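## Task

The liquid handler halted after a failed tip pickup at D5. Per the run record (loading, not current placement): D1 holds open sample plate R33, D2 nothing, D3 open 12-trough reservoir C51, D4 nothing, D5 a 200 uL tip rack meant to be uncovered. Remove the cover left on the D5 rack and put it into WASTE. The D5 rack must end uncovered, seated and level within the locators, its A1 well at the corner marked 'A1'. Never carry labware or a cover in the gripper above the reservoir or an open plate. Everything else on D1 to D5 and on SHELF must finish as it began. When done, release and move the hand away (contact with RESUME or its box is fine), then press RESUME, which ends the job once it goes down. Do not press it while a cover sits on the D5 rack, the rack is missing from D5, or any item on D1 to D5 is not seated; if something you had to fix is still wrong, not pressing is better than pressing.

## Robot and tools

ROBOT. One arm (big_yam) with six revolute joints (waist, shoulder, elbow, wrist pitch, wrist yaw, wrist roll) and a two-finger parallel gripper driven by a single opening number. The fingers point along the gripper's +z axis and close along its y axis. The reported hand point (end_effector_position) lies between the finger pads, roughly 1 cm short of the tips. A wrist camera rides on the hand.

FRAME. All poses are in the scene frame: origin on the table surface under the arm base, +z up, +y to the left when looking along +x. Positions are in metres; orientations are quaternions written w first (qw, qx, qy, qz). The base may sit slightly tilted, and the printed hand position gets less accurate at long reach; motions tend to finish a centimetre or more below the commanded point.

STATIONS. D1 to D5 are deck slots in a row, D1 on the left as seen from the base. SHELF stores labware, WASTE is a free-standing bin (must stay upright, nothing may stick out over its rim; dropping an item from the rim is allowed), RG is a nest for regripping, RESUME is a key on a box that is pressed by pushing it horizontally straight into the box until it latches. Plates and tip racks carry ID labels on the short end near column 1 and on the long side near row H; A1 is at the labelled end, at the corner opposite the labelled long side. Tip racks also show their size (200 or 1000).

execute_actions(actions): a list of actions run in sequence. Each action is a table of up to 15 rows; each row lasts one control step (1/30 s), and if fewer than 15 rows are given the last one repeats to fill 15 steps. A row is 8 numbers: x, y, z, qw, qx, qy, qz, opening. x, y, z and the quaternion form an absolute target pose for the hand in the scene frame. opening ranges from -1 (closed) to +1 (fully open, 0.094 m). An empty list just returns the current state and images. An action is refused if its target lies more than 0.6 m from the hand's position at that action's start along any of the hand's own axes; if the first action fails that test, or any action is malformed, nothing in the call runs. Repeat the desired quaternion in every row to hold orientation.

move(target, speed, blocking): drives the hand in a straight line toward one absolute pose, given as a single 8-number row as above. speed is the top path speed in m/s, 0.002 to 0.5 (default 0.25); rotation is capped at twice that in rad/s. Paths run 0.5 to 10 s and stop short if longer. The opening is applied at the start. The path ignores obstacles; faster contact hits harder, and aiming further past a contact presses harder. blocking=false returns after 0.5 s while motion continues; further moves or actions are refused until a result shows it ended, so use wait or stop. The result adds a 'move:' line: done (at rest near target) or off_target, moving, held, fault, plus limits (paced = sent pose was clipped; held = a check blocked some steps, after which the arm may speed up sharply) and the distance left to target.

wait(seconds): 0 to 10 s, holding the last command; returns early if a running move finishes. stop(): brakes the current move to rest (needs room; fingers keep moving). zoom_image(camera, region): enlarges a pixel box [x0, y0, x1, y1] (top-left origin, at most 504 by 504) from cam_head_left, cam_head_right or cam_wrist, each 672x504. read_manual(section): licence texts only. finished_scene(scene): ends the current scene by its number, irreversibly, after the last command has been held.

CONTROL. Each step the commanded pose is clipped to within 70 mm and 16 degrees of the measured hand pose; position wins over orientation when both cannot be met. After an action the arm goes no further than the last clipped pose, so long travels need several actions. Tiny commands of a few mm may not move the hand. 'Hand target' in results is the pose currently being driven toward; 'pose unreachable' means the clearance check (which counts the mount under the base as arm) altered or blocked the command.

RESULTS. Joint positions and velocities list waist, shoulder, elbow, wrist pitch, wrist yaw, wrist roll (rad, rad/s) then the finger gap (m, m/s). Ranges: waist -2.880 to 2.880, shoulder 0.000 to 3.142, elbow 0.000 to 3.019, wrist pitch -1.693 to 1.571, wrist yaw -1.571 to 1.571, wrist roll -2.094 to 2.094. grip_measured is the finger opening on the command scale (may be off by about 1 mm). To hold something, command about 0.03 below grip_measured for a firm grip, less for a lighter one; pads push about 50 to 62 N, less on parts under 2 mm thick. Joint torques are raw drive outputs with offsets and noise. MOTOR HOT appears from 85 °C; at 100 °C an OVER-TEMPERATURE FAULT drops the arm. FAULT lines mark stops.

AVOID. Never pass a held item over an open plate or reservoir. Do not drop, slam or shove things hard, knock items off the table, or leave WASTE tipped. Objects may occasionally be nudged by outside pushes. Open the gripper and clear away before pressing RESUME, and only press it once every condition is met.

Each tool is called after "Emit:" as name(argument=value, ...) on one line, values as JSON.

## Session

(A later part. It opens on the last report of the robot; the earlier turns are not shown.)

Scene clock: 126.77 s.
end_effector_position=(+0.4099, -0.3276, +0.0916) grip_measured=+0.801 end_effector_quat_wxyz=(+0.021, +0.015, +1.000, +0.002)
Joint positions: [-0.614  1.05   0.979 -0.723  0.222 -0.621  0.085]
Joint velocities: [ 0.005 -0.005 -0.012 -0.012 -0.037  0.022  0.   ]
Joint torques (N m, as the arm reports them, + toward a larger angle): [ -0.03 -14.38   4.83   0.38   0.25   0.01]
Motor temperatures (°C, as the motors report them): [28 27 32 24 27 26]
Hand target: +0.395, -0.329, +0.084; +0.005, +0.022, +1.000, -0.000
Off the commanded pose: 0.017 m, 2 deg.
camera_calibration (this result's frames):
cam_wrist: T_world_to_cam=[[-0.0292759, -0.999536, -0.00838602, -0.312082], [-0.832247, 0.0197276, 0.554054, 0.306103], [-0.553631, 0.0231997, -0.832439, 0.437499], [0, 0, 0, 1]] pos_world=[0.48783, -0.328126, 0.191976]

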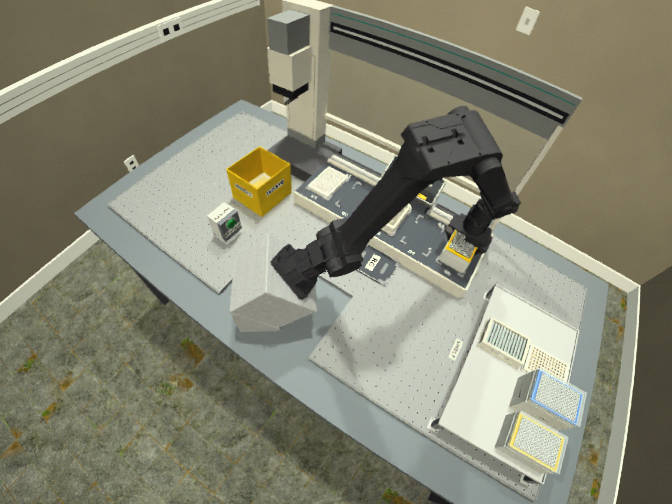

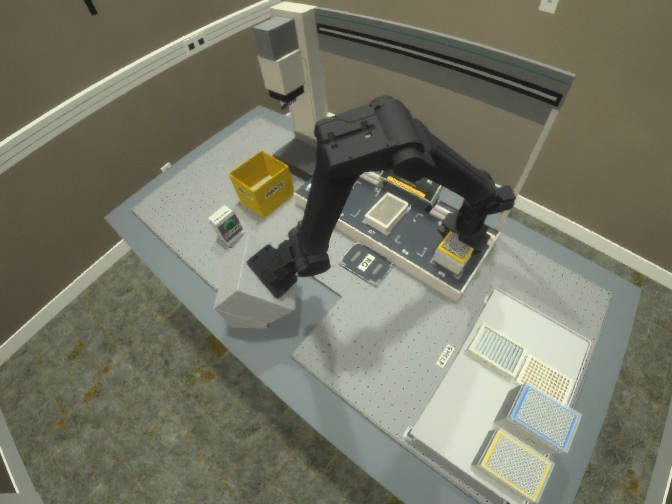

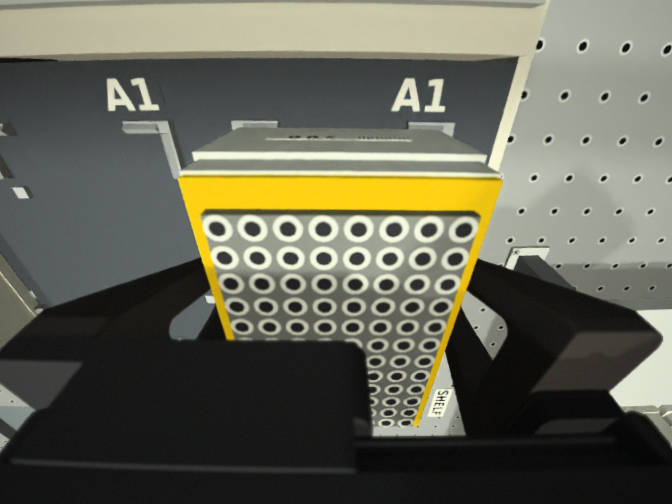

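Emit:
execute_actions(actions=[[[0.41,-0.335,0.115,0.03,0.02,1,-0.008,0.75]],[[0.415,-0.338,0.135,0.035,0.02,1,-0.008,0.75]],[[0.402,-0.327,0.105,0.012,0.014,1,0.002,0.75]],[[0.399,-0.325,0.096,0.010,0.013,1,0.003,0.75]],[[0.399,-0.325,0.089,0.010,0.013,1,0.003,0.75]],[[0.399,-0.325,0.083,0.010,0.013,1,0.003,0.75]]])

Scene clock: 135.20 s.
end_effector_position=(+0.4054, -0.3280, +0.0961) grip_measured=+0.801 end_effector_quat_wxyz=(+0.021, +0.017, +1.000, -0.002)
Joint positions: [-0.616  1.03   0.968 -0.724  0.226 -0.62   0.085]
Joint velocities: [-0.005 -0.015  0.007  0.012 -0.007  0.007 -0.001]
Joint torques (N m, as the arm reports them, + toward a larger angle): [  1.04 -12.3    5.58   0.64  -0.14  -0.14]
Motor temperatures (°C, as the motors report them): [28 27 32 24 27 26]
Hand target: +0.398, -0.325, +0.084; +0.010, +0.013, +1.000, +0.003
Off the commanded pose: 0.015 m, 1 deg.
camera_calibration (this result's frames):
cam_wrist: T_world_to_cam=[[-0.0344218, -0.999407, -0.000531982, -0.311229], [-0.832805, 0.0283894, 0.552838, 0.303067], [-0.552495, 0.0194727, -0.833289, 0.437205], [0, 0, 0, 1]] pos_world=[0.483236, -0.328162, 0.196606]

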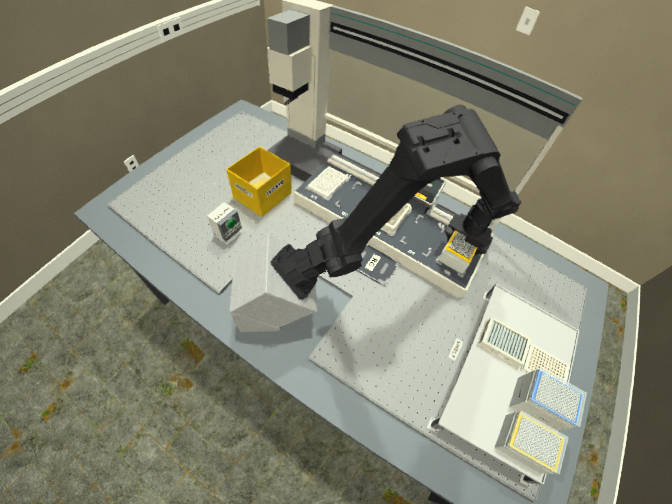

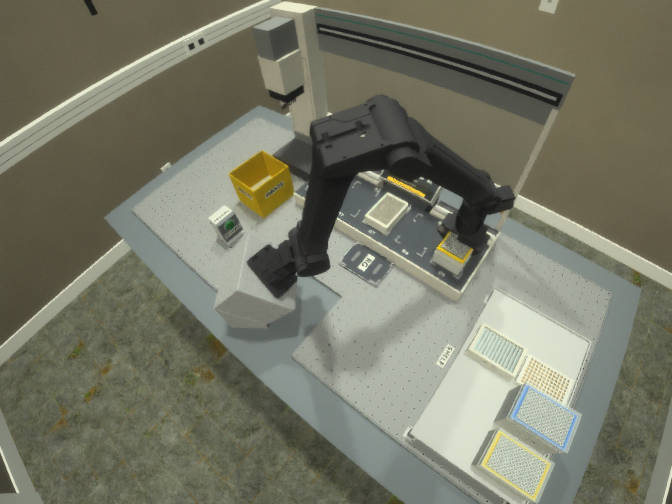

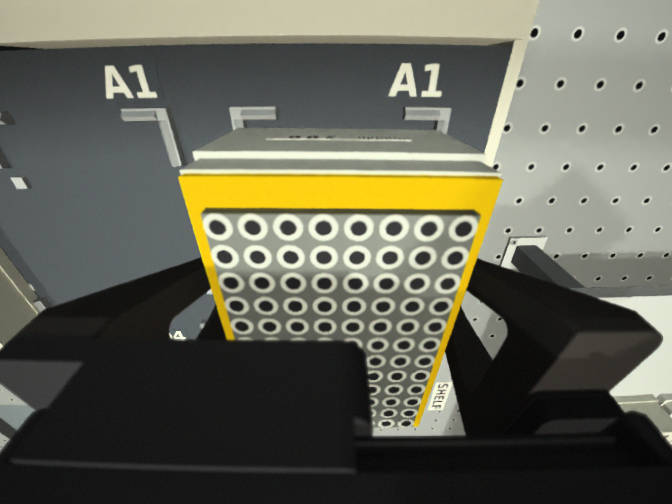

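Emit:
execute_actions(actions=[[[0.401,-0.3255,0.081,0.010,0.013,1,0.003,0.75]],[[0.4015,-0.3255,0.078,0.010,0.013,1,0.003,0.75]]])

Scene clock: 139.20 s.
end_effector_position=(+0.4067, -0.3276, +0.0911) grip_measured=+0.801 end_effector_quat_wxyz=(+0.021, +0.017, +1.000, -0.002)
Joint positions: [-0.617  1.043  0.968 -0.713  0.226 -0.62   0.085]
Joint velocities: [-0.015 -0.005  0.002 -0.002 -0.081  0.066 -0.   ]
Joint torques (N m, as the arm reports them, + toward a larger angle): [  1.25 -12.06   5.87   0.55  -0.16  -0.15]
Motor temperatures (°C, as the motors report them): [27 27 32 24 27 26]
Hand target: +0.401, -0.325, +0.079; +0.010, +0.013, +1.000, +0.003
Off the commanded pose: 0.014 m, 1 deg.
camera_calibration (this result's frames):
cam_wrist: T_world_to_cam=[[-0.0345061, -0.999404, -0.000783666, -0.310723], [-0.83236, 0.0283046, 0.553513, 0.306632], [-0.553161, 0.0197519, -0.83284, 0.43405], [0, 0, 0, 1]] pos_world=[0.484606, -0.32779, 0.191527]

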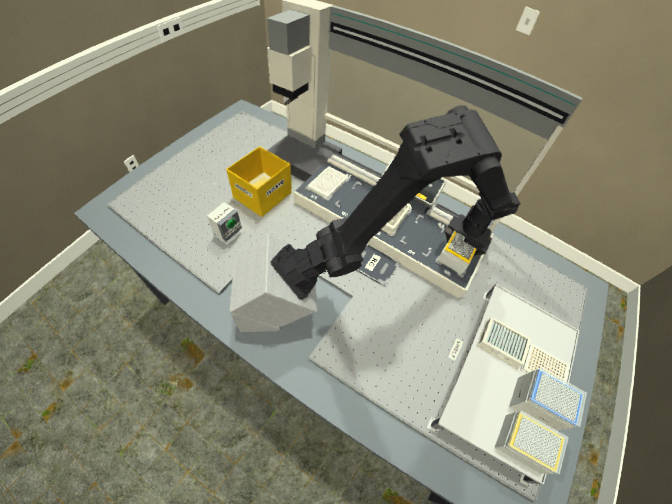

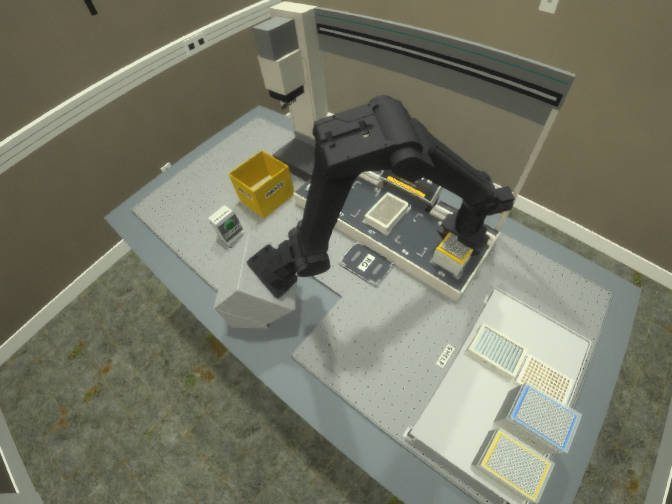

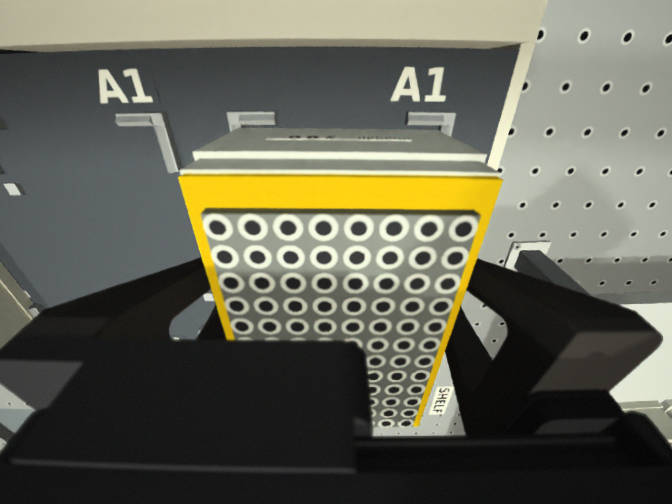

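Emit:
execute_actions(actions=[[[0.403,-0.327,0.076,0.012,0.013,1,0.001,0.75]],[[0.403,-0.327,0.073,0.012,0.013,1,0.001,0.75]]])

Scene clock: 142.23 s.
end_effector_position=(+0.4077, -0.3295, +0.0865) grip_measured=+0.801 end_effector_quat_wxyz=(+0.022, +0.016, +1.000, -0.004)
Joint positions: [-0.622  1.053  0.968 -0.697  0.225 -0.627  0.085]
Joint velocities: [-0.005 -0.015  0.007 -0.007 -0.007 -0.007  0.   ]
Joint torques (N m, as the arm reports them, + toward a larger angle): [  1.03 -12.24   5.83   0.68  -0.18  -0.12]
Motor temperatures (°C, as the motors report them): [27 27 32 24 27 26]
Hand target: +0.402, -0.327, +0.074; +0.012, +0.013, +1.000, +0.001
Off the commanded pose: 0.015 m, 1 deg.
camera_calibration (this result's frames):
cam_wrist: T_world_to_cam=[[-0.0324402, -0.999466, 0.00380842, -0.313842], [-0.833549, 0.0291571, 0.551676, 0.310975], [-0.551492, 0.014722, -0.83405, 0.428575], [0, 0, 0, 1]] pos_world=[0.485388, -0.329051, 0.187091]

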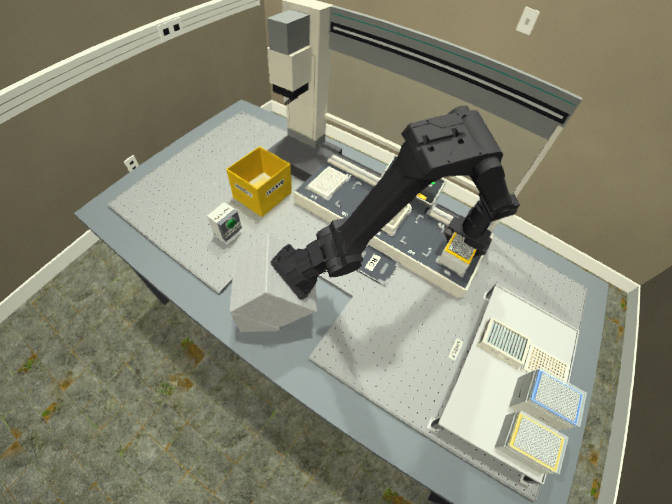

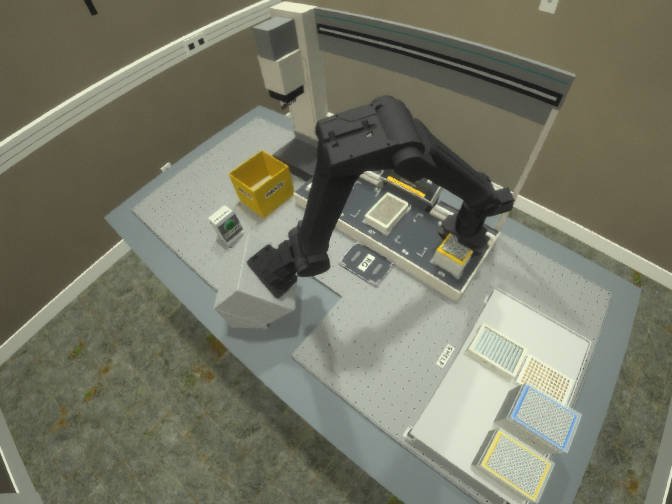

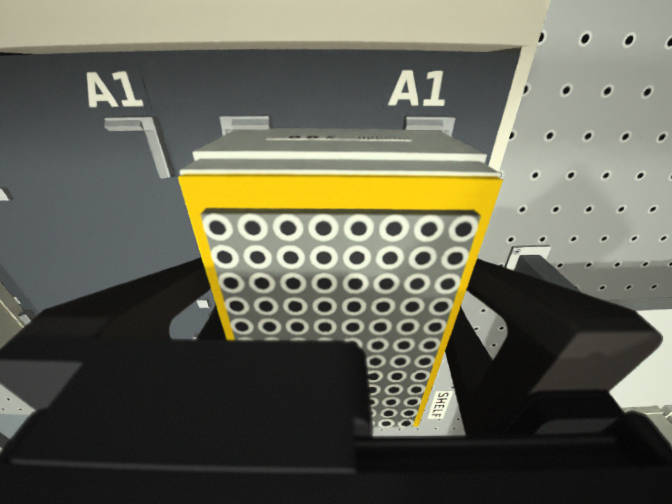

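In. Release and lift.

Emit:
execute_actions(actions=[[[0.403,-0.327,0.073,0.012,0.013,1,0.001,1]],[[0.412,-0.334,0.09,0.025,0.02,1,-0.005,1]],[[0.421,-0.340,0.108,0.035,0.024,1,-0.011,1]],[[0.422,-0.341,0.13,0.035,0.026,1,-0.011,1]],[[0.422,-0.341,0.155,0.035,0.026,1,-0.011,1]],[[0.422,-0.341,0.18,0.03,0.026,1,-0.011,1]]])

Emit:
move(target=[0.26,-0.24,0.17,0.1,0,1,0,-1])

Scene clock: 149.20 s.
end_effector_position=(+0.4082, -0.3295, +0.1642) grip_measured=+1.000 end_effector_quat_wxyz=(+0.013, +0.016, +1.000, -0.002)
Joint positions: [-0.548  0.926  1.045 -0.932  0.283 -0.568  0.094]
Joint velocities: [-0.024  0.015 -0.012 -0.007  0.022  0.007  0.   ]
Joint torques (N m, as the arm reports them, + toward a larger angle): [  2.36 -13.57  10.44  -0.13   0.12   0.13]
Motor temperatures (°C, as the motors report them): [27 27 32 24 27 26]
Hand target: +0.422, -0.341, +0.180; +0.030, +0.026, +0.999, -0.011
Off the commanded pose: 0.024 m, 2 deg.
camera_calibration (this result's frames):
cam_wrist: T_world_to_cam=[[-0.0324463, -0.999473, 0.000444438, -0.313546], [-0.824097, 0.0270046, 0.565805, 0.261619], [-0.565519, 0.017992, -0.824539, 0.498946], [0, 0, 0, 1]] pos_world=[0.487589, -0.329423, 0.263514]

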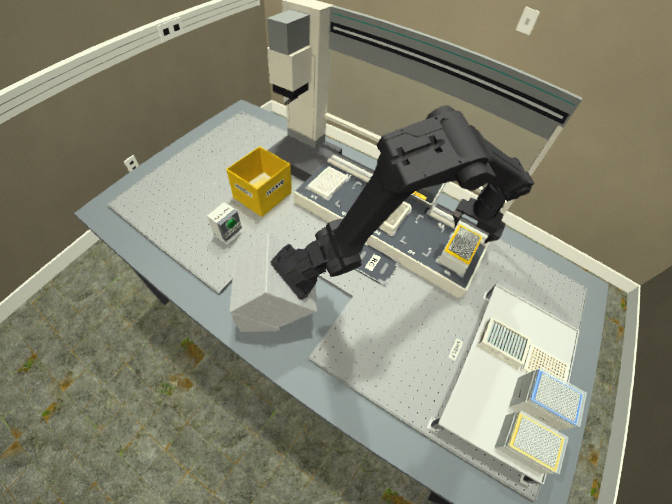

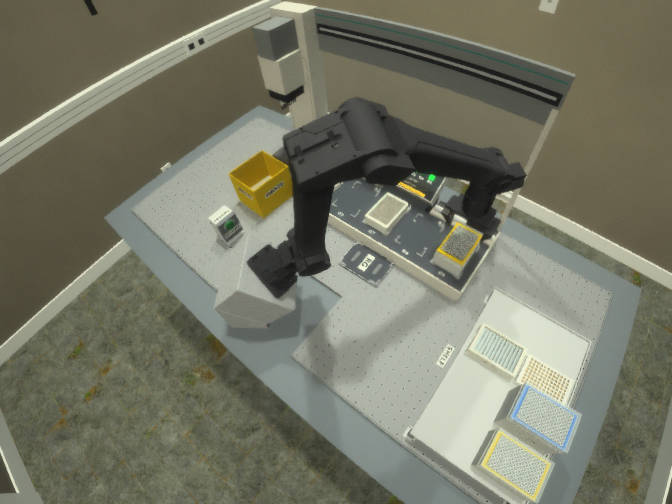

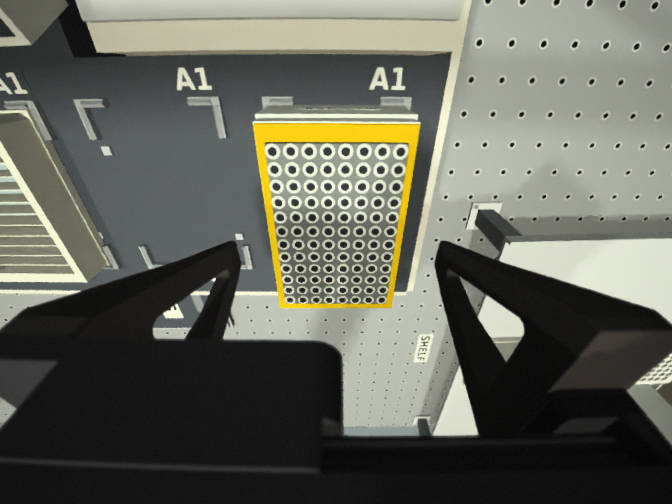

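Scene clock: 150.43 s.
end_effector_position=(+0.2651, -0.2410, +0.1765) grip_measured=-0.986 end_effector_quat_wxyz=(+0.108, +0.006, +0.994, -0.001)
Joint positions: [-0.719  0.353  0.527 -0.817  0.036 -0.727  0.001]
Joint velocities: [-0.005 -0.005  0.007 -0.007  0.022 -0.066  0.001]
Joint torques (N m, as the arm reports them, + toward a larger angle): [-0.66 -3.42  7.51  0.31 -0.27 -0.16]
Motor temperatures (°C, as the motors report them): [27 27 32 24 27 26]
Hand target: +0.261, -0.239, +0.173; +0.101, +0.001, +0.995, +0.002
Off the commanded pose: 0.008 m, 1 deg.
move: done
camera_calibration (this result's frames):
cam_wrist: T_world_to_cam=[[-0.0122404, -0.999922, -0.00244561, -0.234718], [-0.91604, 0.010233, 0.400956, 0.183749], [-0.400899, 0.00714815, -0.916094, 0.396454], [0, 0, 0, 1]] pos_world=[0.324387, -0.239414, 0.28894]

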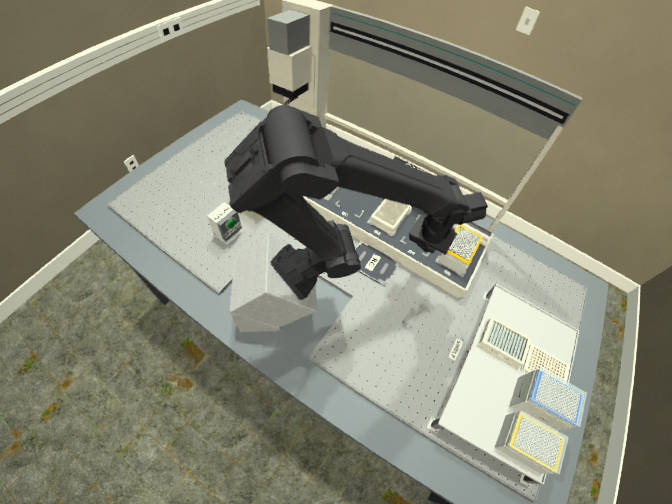

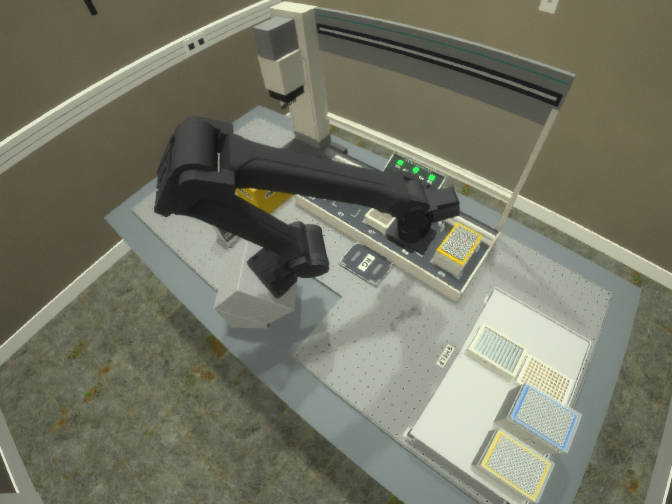

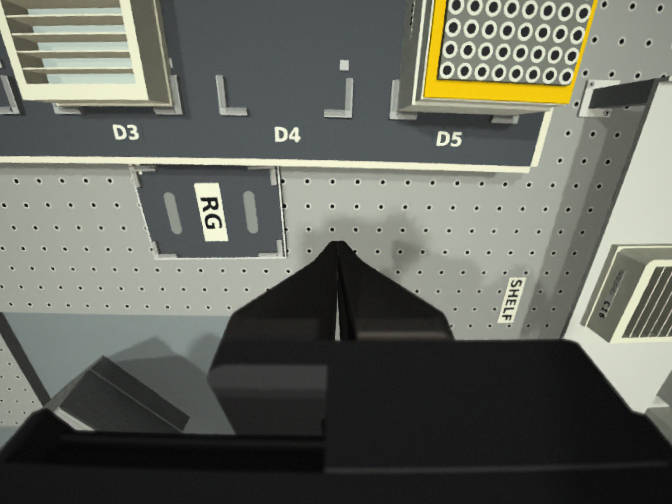

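Emit:
move(target=[0.29,0.02,0.16,0,0,1,0,-1], speed=0.2)

Emit:
move(target=[0.13,0.235,0.18,0,0,0.97,0.24,-1], speed=0.2)

Emit:
move(target=[0.07,0.25,0.088,0,0,0.93,0.367,-1], speed=0.1)

Scene clock: 158.07 s.
end_effector_position=(+0.2721, +0.0148, +0.1516) grip_measured=-0.986 end_effector_quat_wxyz=(-0.015, -0.018, +1.000, -0.015)
Joint positions: [ 0.546  1.119  0.512 -0.972  0.786  0.599  0.001]
Joint velocities: [-0.005 -0.005  0.012  0.012  0.037  0.037  0.   ]
Joint torques (N m, as the arm reports them, + toward a larger angle): [ 4.42 -2.28  7.91 -0.34  0.28  0.14]
Motor temperatures (°C, as the motors report them): [27 27 32 24 27 26]
Hand target: +0.287, +0.017, +0.160; -0.005, -0.003, +1.000, -0.010
Off the commanded pose: 0.020 m, 3 deg.
move: off_target
camera_calibration (this result's frames):
cam_wrist: T_world_to_cam=[[0.0366209, -0.999003, 0.0255449, 0.00351222], [-0.791001, -0.0133555, 0.611669, 0.131968], [-0.610717, -0.0426058, -0.790702, 0.413472], [0, 0, 0, 1]] pos_world=[0.356773, 0.0228875, 0.246122]

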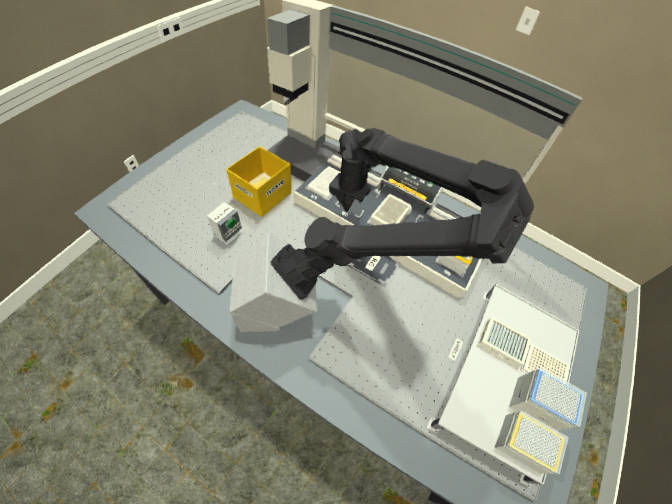

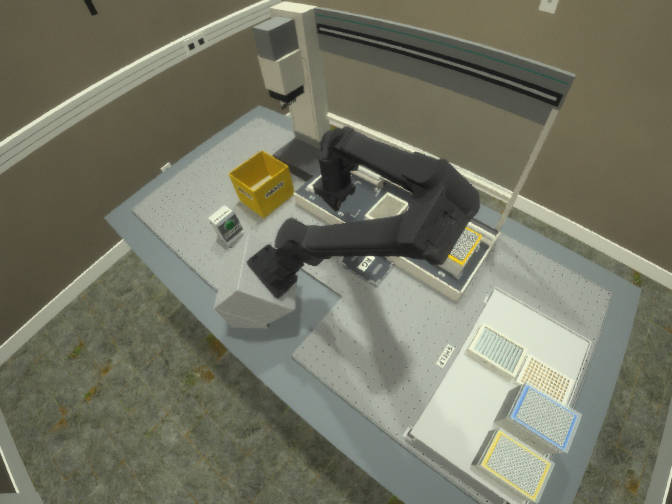

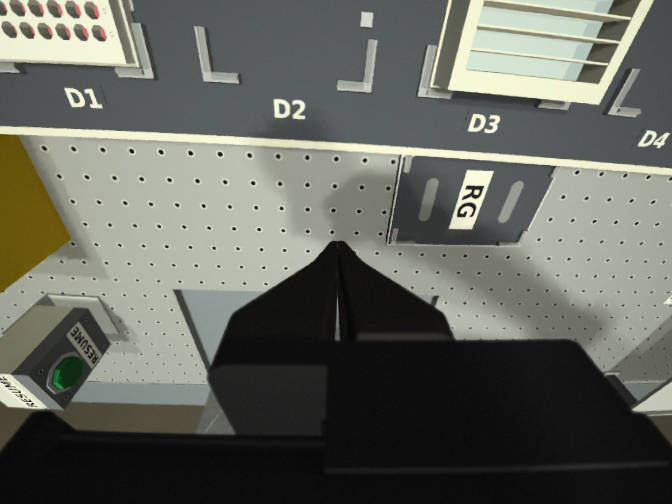

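Scene clock: 159.90 s.
end_effector_position=(+0.1368, +0.2328, +0.1809) grip_measured=-0.986 end_effector_quat_wxyz=(-0.001, -0.006, +0.972, +0.236)
Joint positions: [ 1.173  1.58   0.402 -0.354  0.477  1.107  0.001]
Joint velocities: [-0.005  0.015 -0.007 -0.002 -0.007  0.051  0.   ]
Joint torques (N m, as the arm reports them, + toward a larger angle): [ 5.61 -2.21  6.01  1.29 -0.01  0.08]
Motor temperatures (°C, as the motors report them): [28 27 32 24 27 26]
Hand target: +0.133, +0.231, +0.178; -0.002, -0.002, +0.972, +0.235
Off the commanded pose: 0.007 m, 1 deg.
move: done
camera_calibration (this result's frames):
cam_wrist: T_world_to_cam=[[0.0118063, -0.887374, -0.460899, 0.290862], [-0.806116, -0.281171, 0.520692, 0.0908103], [-0.59164, 0.365391, -0.718646, 0.252625], [0, 0, 0, 1]] pos_world=[0.219233, 0.19133, 0.268322]

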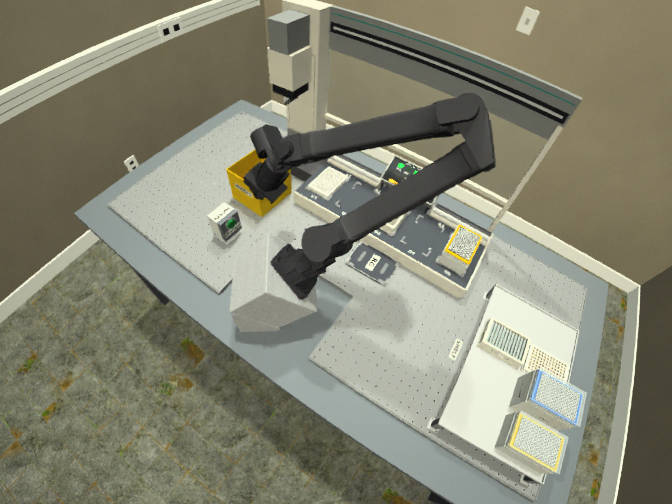

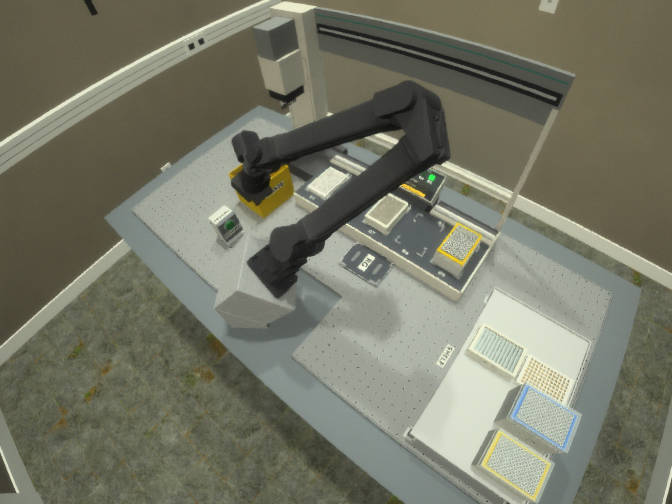

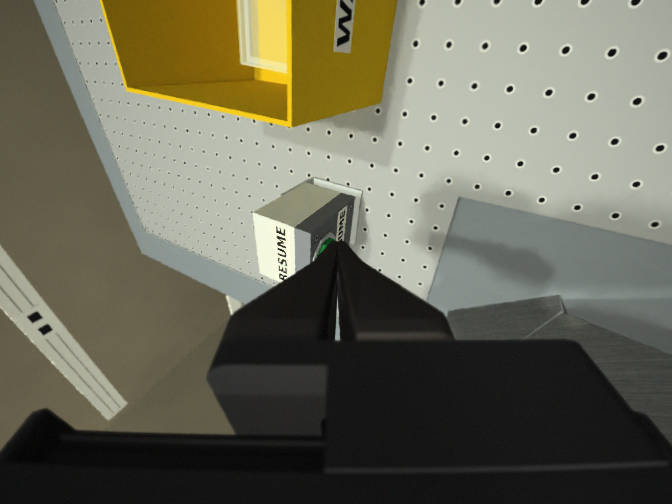

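Scene clock: 161.80 s.
end_effector_position=(+0.0698, +0.2519, +0.0951) grip_measured=-0.986 end_effector_quat_wxyz=(-0.002, -0.001, +0.928, +0.372)
Joint positions: [1.066 2.216 0.17  0.82  0.303 0.901 0.001]
Joint velocities: [ 0.005  0.015 -0.007 -0.022  0.007  0.022  0.   ]
Joint torques (N m, as the arm reports them, + toward a larger angle): [ 4.55 -4.33  0.56  1.52 -0.38 -0.25]
Motor temperatures (°C, as the motors report them): [28 27 32 24 27 26]
Hand target: +0.070, +0.247, +0.092; -0.002, -0.002, +0.930, +0.368
Off the commanded pose: 0.007 m, 1 deg.
move: done
camera_calibration (this result's frames):
cam_wrist: T_world_to_cam=[[0.000839216, -0.721461, -0.692454, 0.250097], [-0.806743, -0.409661, 0.425844, 0.128257], [-0.590901, 0.558275, -0.582378, 0.0827775], [0, 0, 0, 1]] pos_world=[0.152174, 0.186765, 0.166771]

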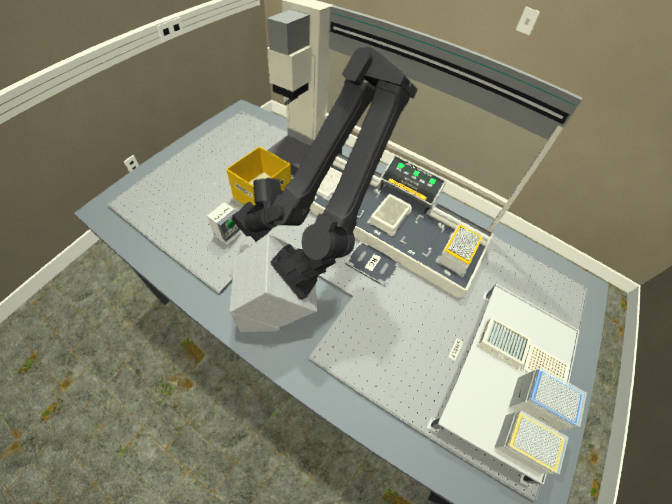

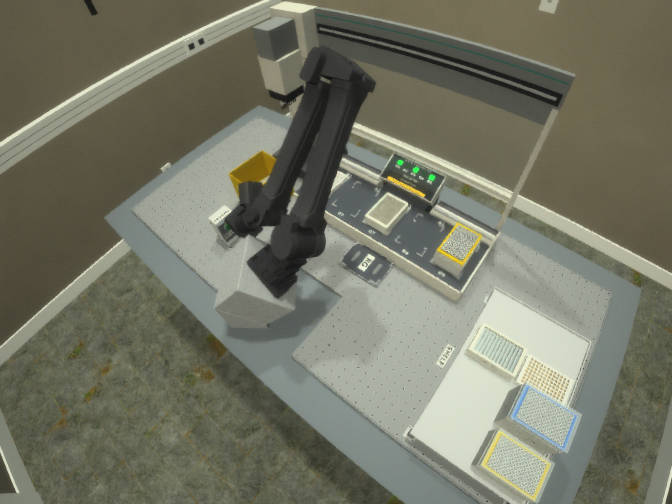

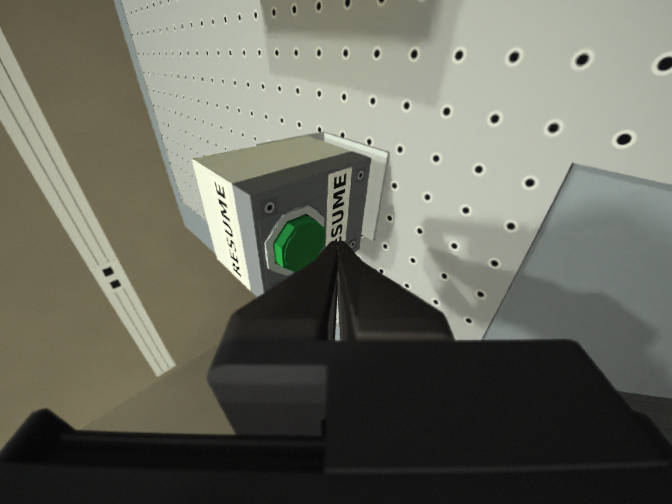

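Emit:
execute_actions(actions=[[[0.068,0.263,0.095,0,0,0.92,0.39,-1]],[[0.068,0.276,0.096,0,0,0.92,0.39,-1]],[[0.068,0.288,0.096,0,0,0.92,0.39,-1]],[[0.069,0.300,0.097,0,0,0.92,0.39,-1]],[[0.071,0.312,0.099,0,0,0.92,0.39,-1]],[[0.073,0.324,0.101,0,0,0.915,0.40,-1]]])

Scene clock: 167.73 s.
end_effector_position=(+0.0624, +0.2789, +0.0892) grip_measured=-0.987 end_effector_quat_wxyz=(-0.010, -0.012, +0.931, +0.365)
Joint positions: [1.1   2.267 0.25  0.755 0.303 0.931 0.001]
Joint velocities: [-0.005 -0.005 -0.007 -0.007 -0.051 -0.022 -0.   ]
Joint torques (N m, as the arm reports them, + toward a larger angle): [ 7.36 -5.01  6.95  1.55 -1.18 -0.08]
Motor temperatures (°C, as the motors report them): [28 27 32 24 27 26]
camera_calibration (this result's frames):
cam_wrist: T_world_to_cam=[[0.0136451, -0.730487, -0.68279, 0.266361], [-0.79207, -0.424666, 0.438502, 0.138007], [-0.610278, 0.534834, -0.584391, 0.0677152], [0, 0, 0, 1]] pos_world=[0.147001, 0.216964, 0.160925]
The task's run has ended: the event that ends the task has happened.

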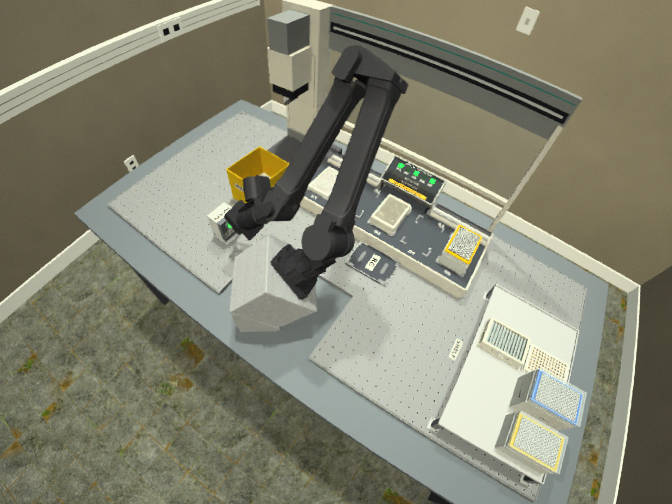

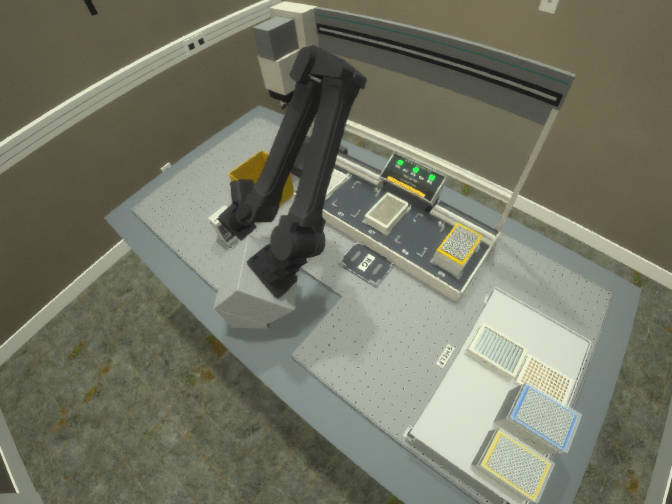

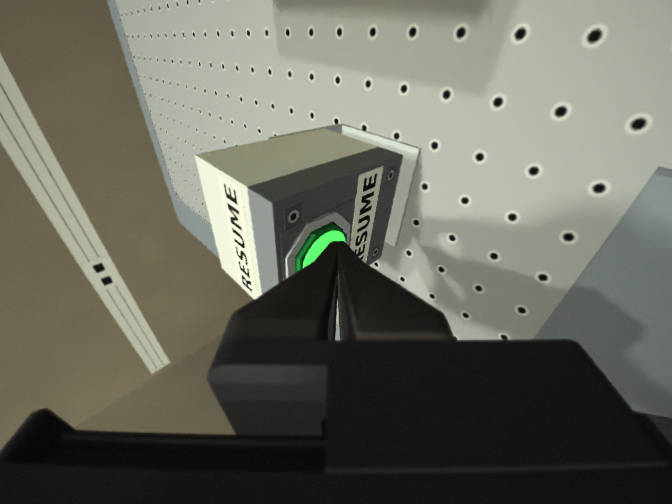

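Emit:
finished_scene(scene=2)

The scene is finished: the task was done.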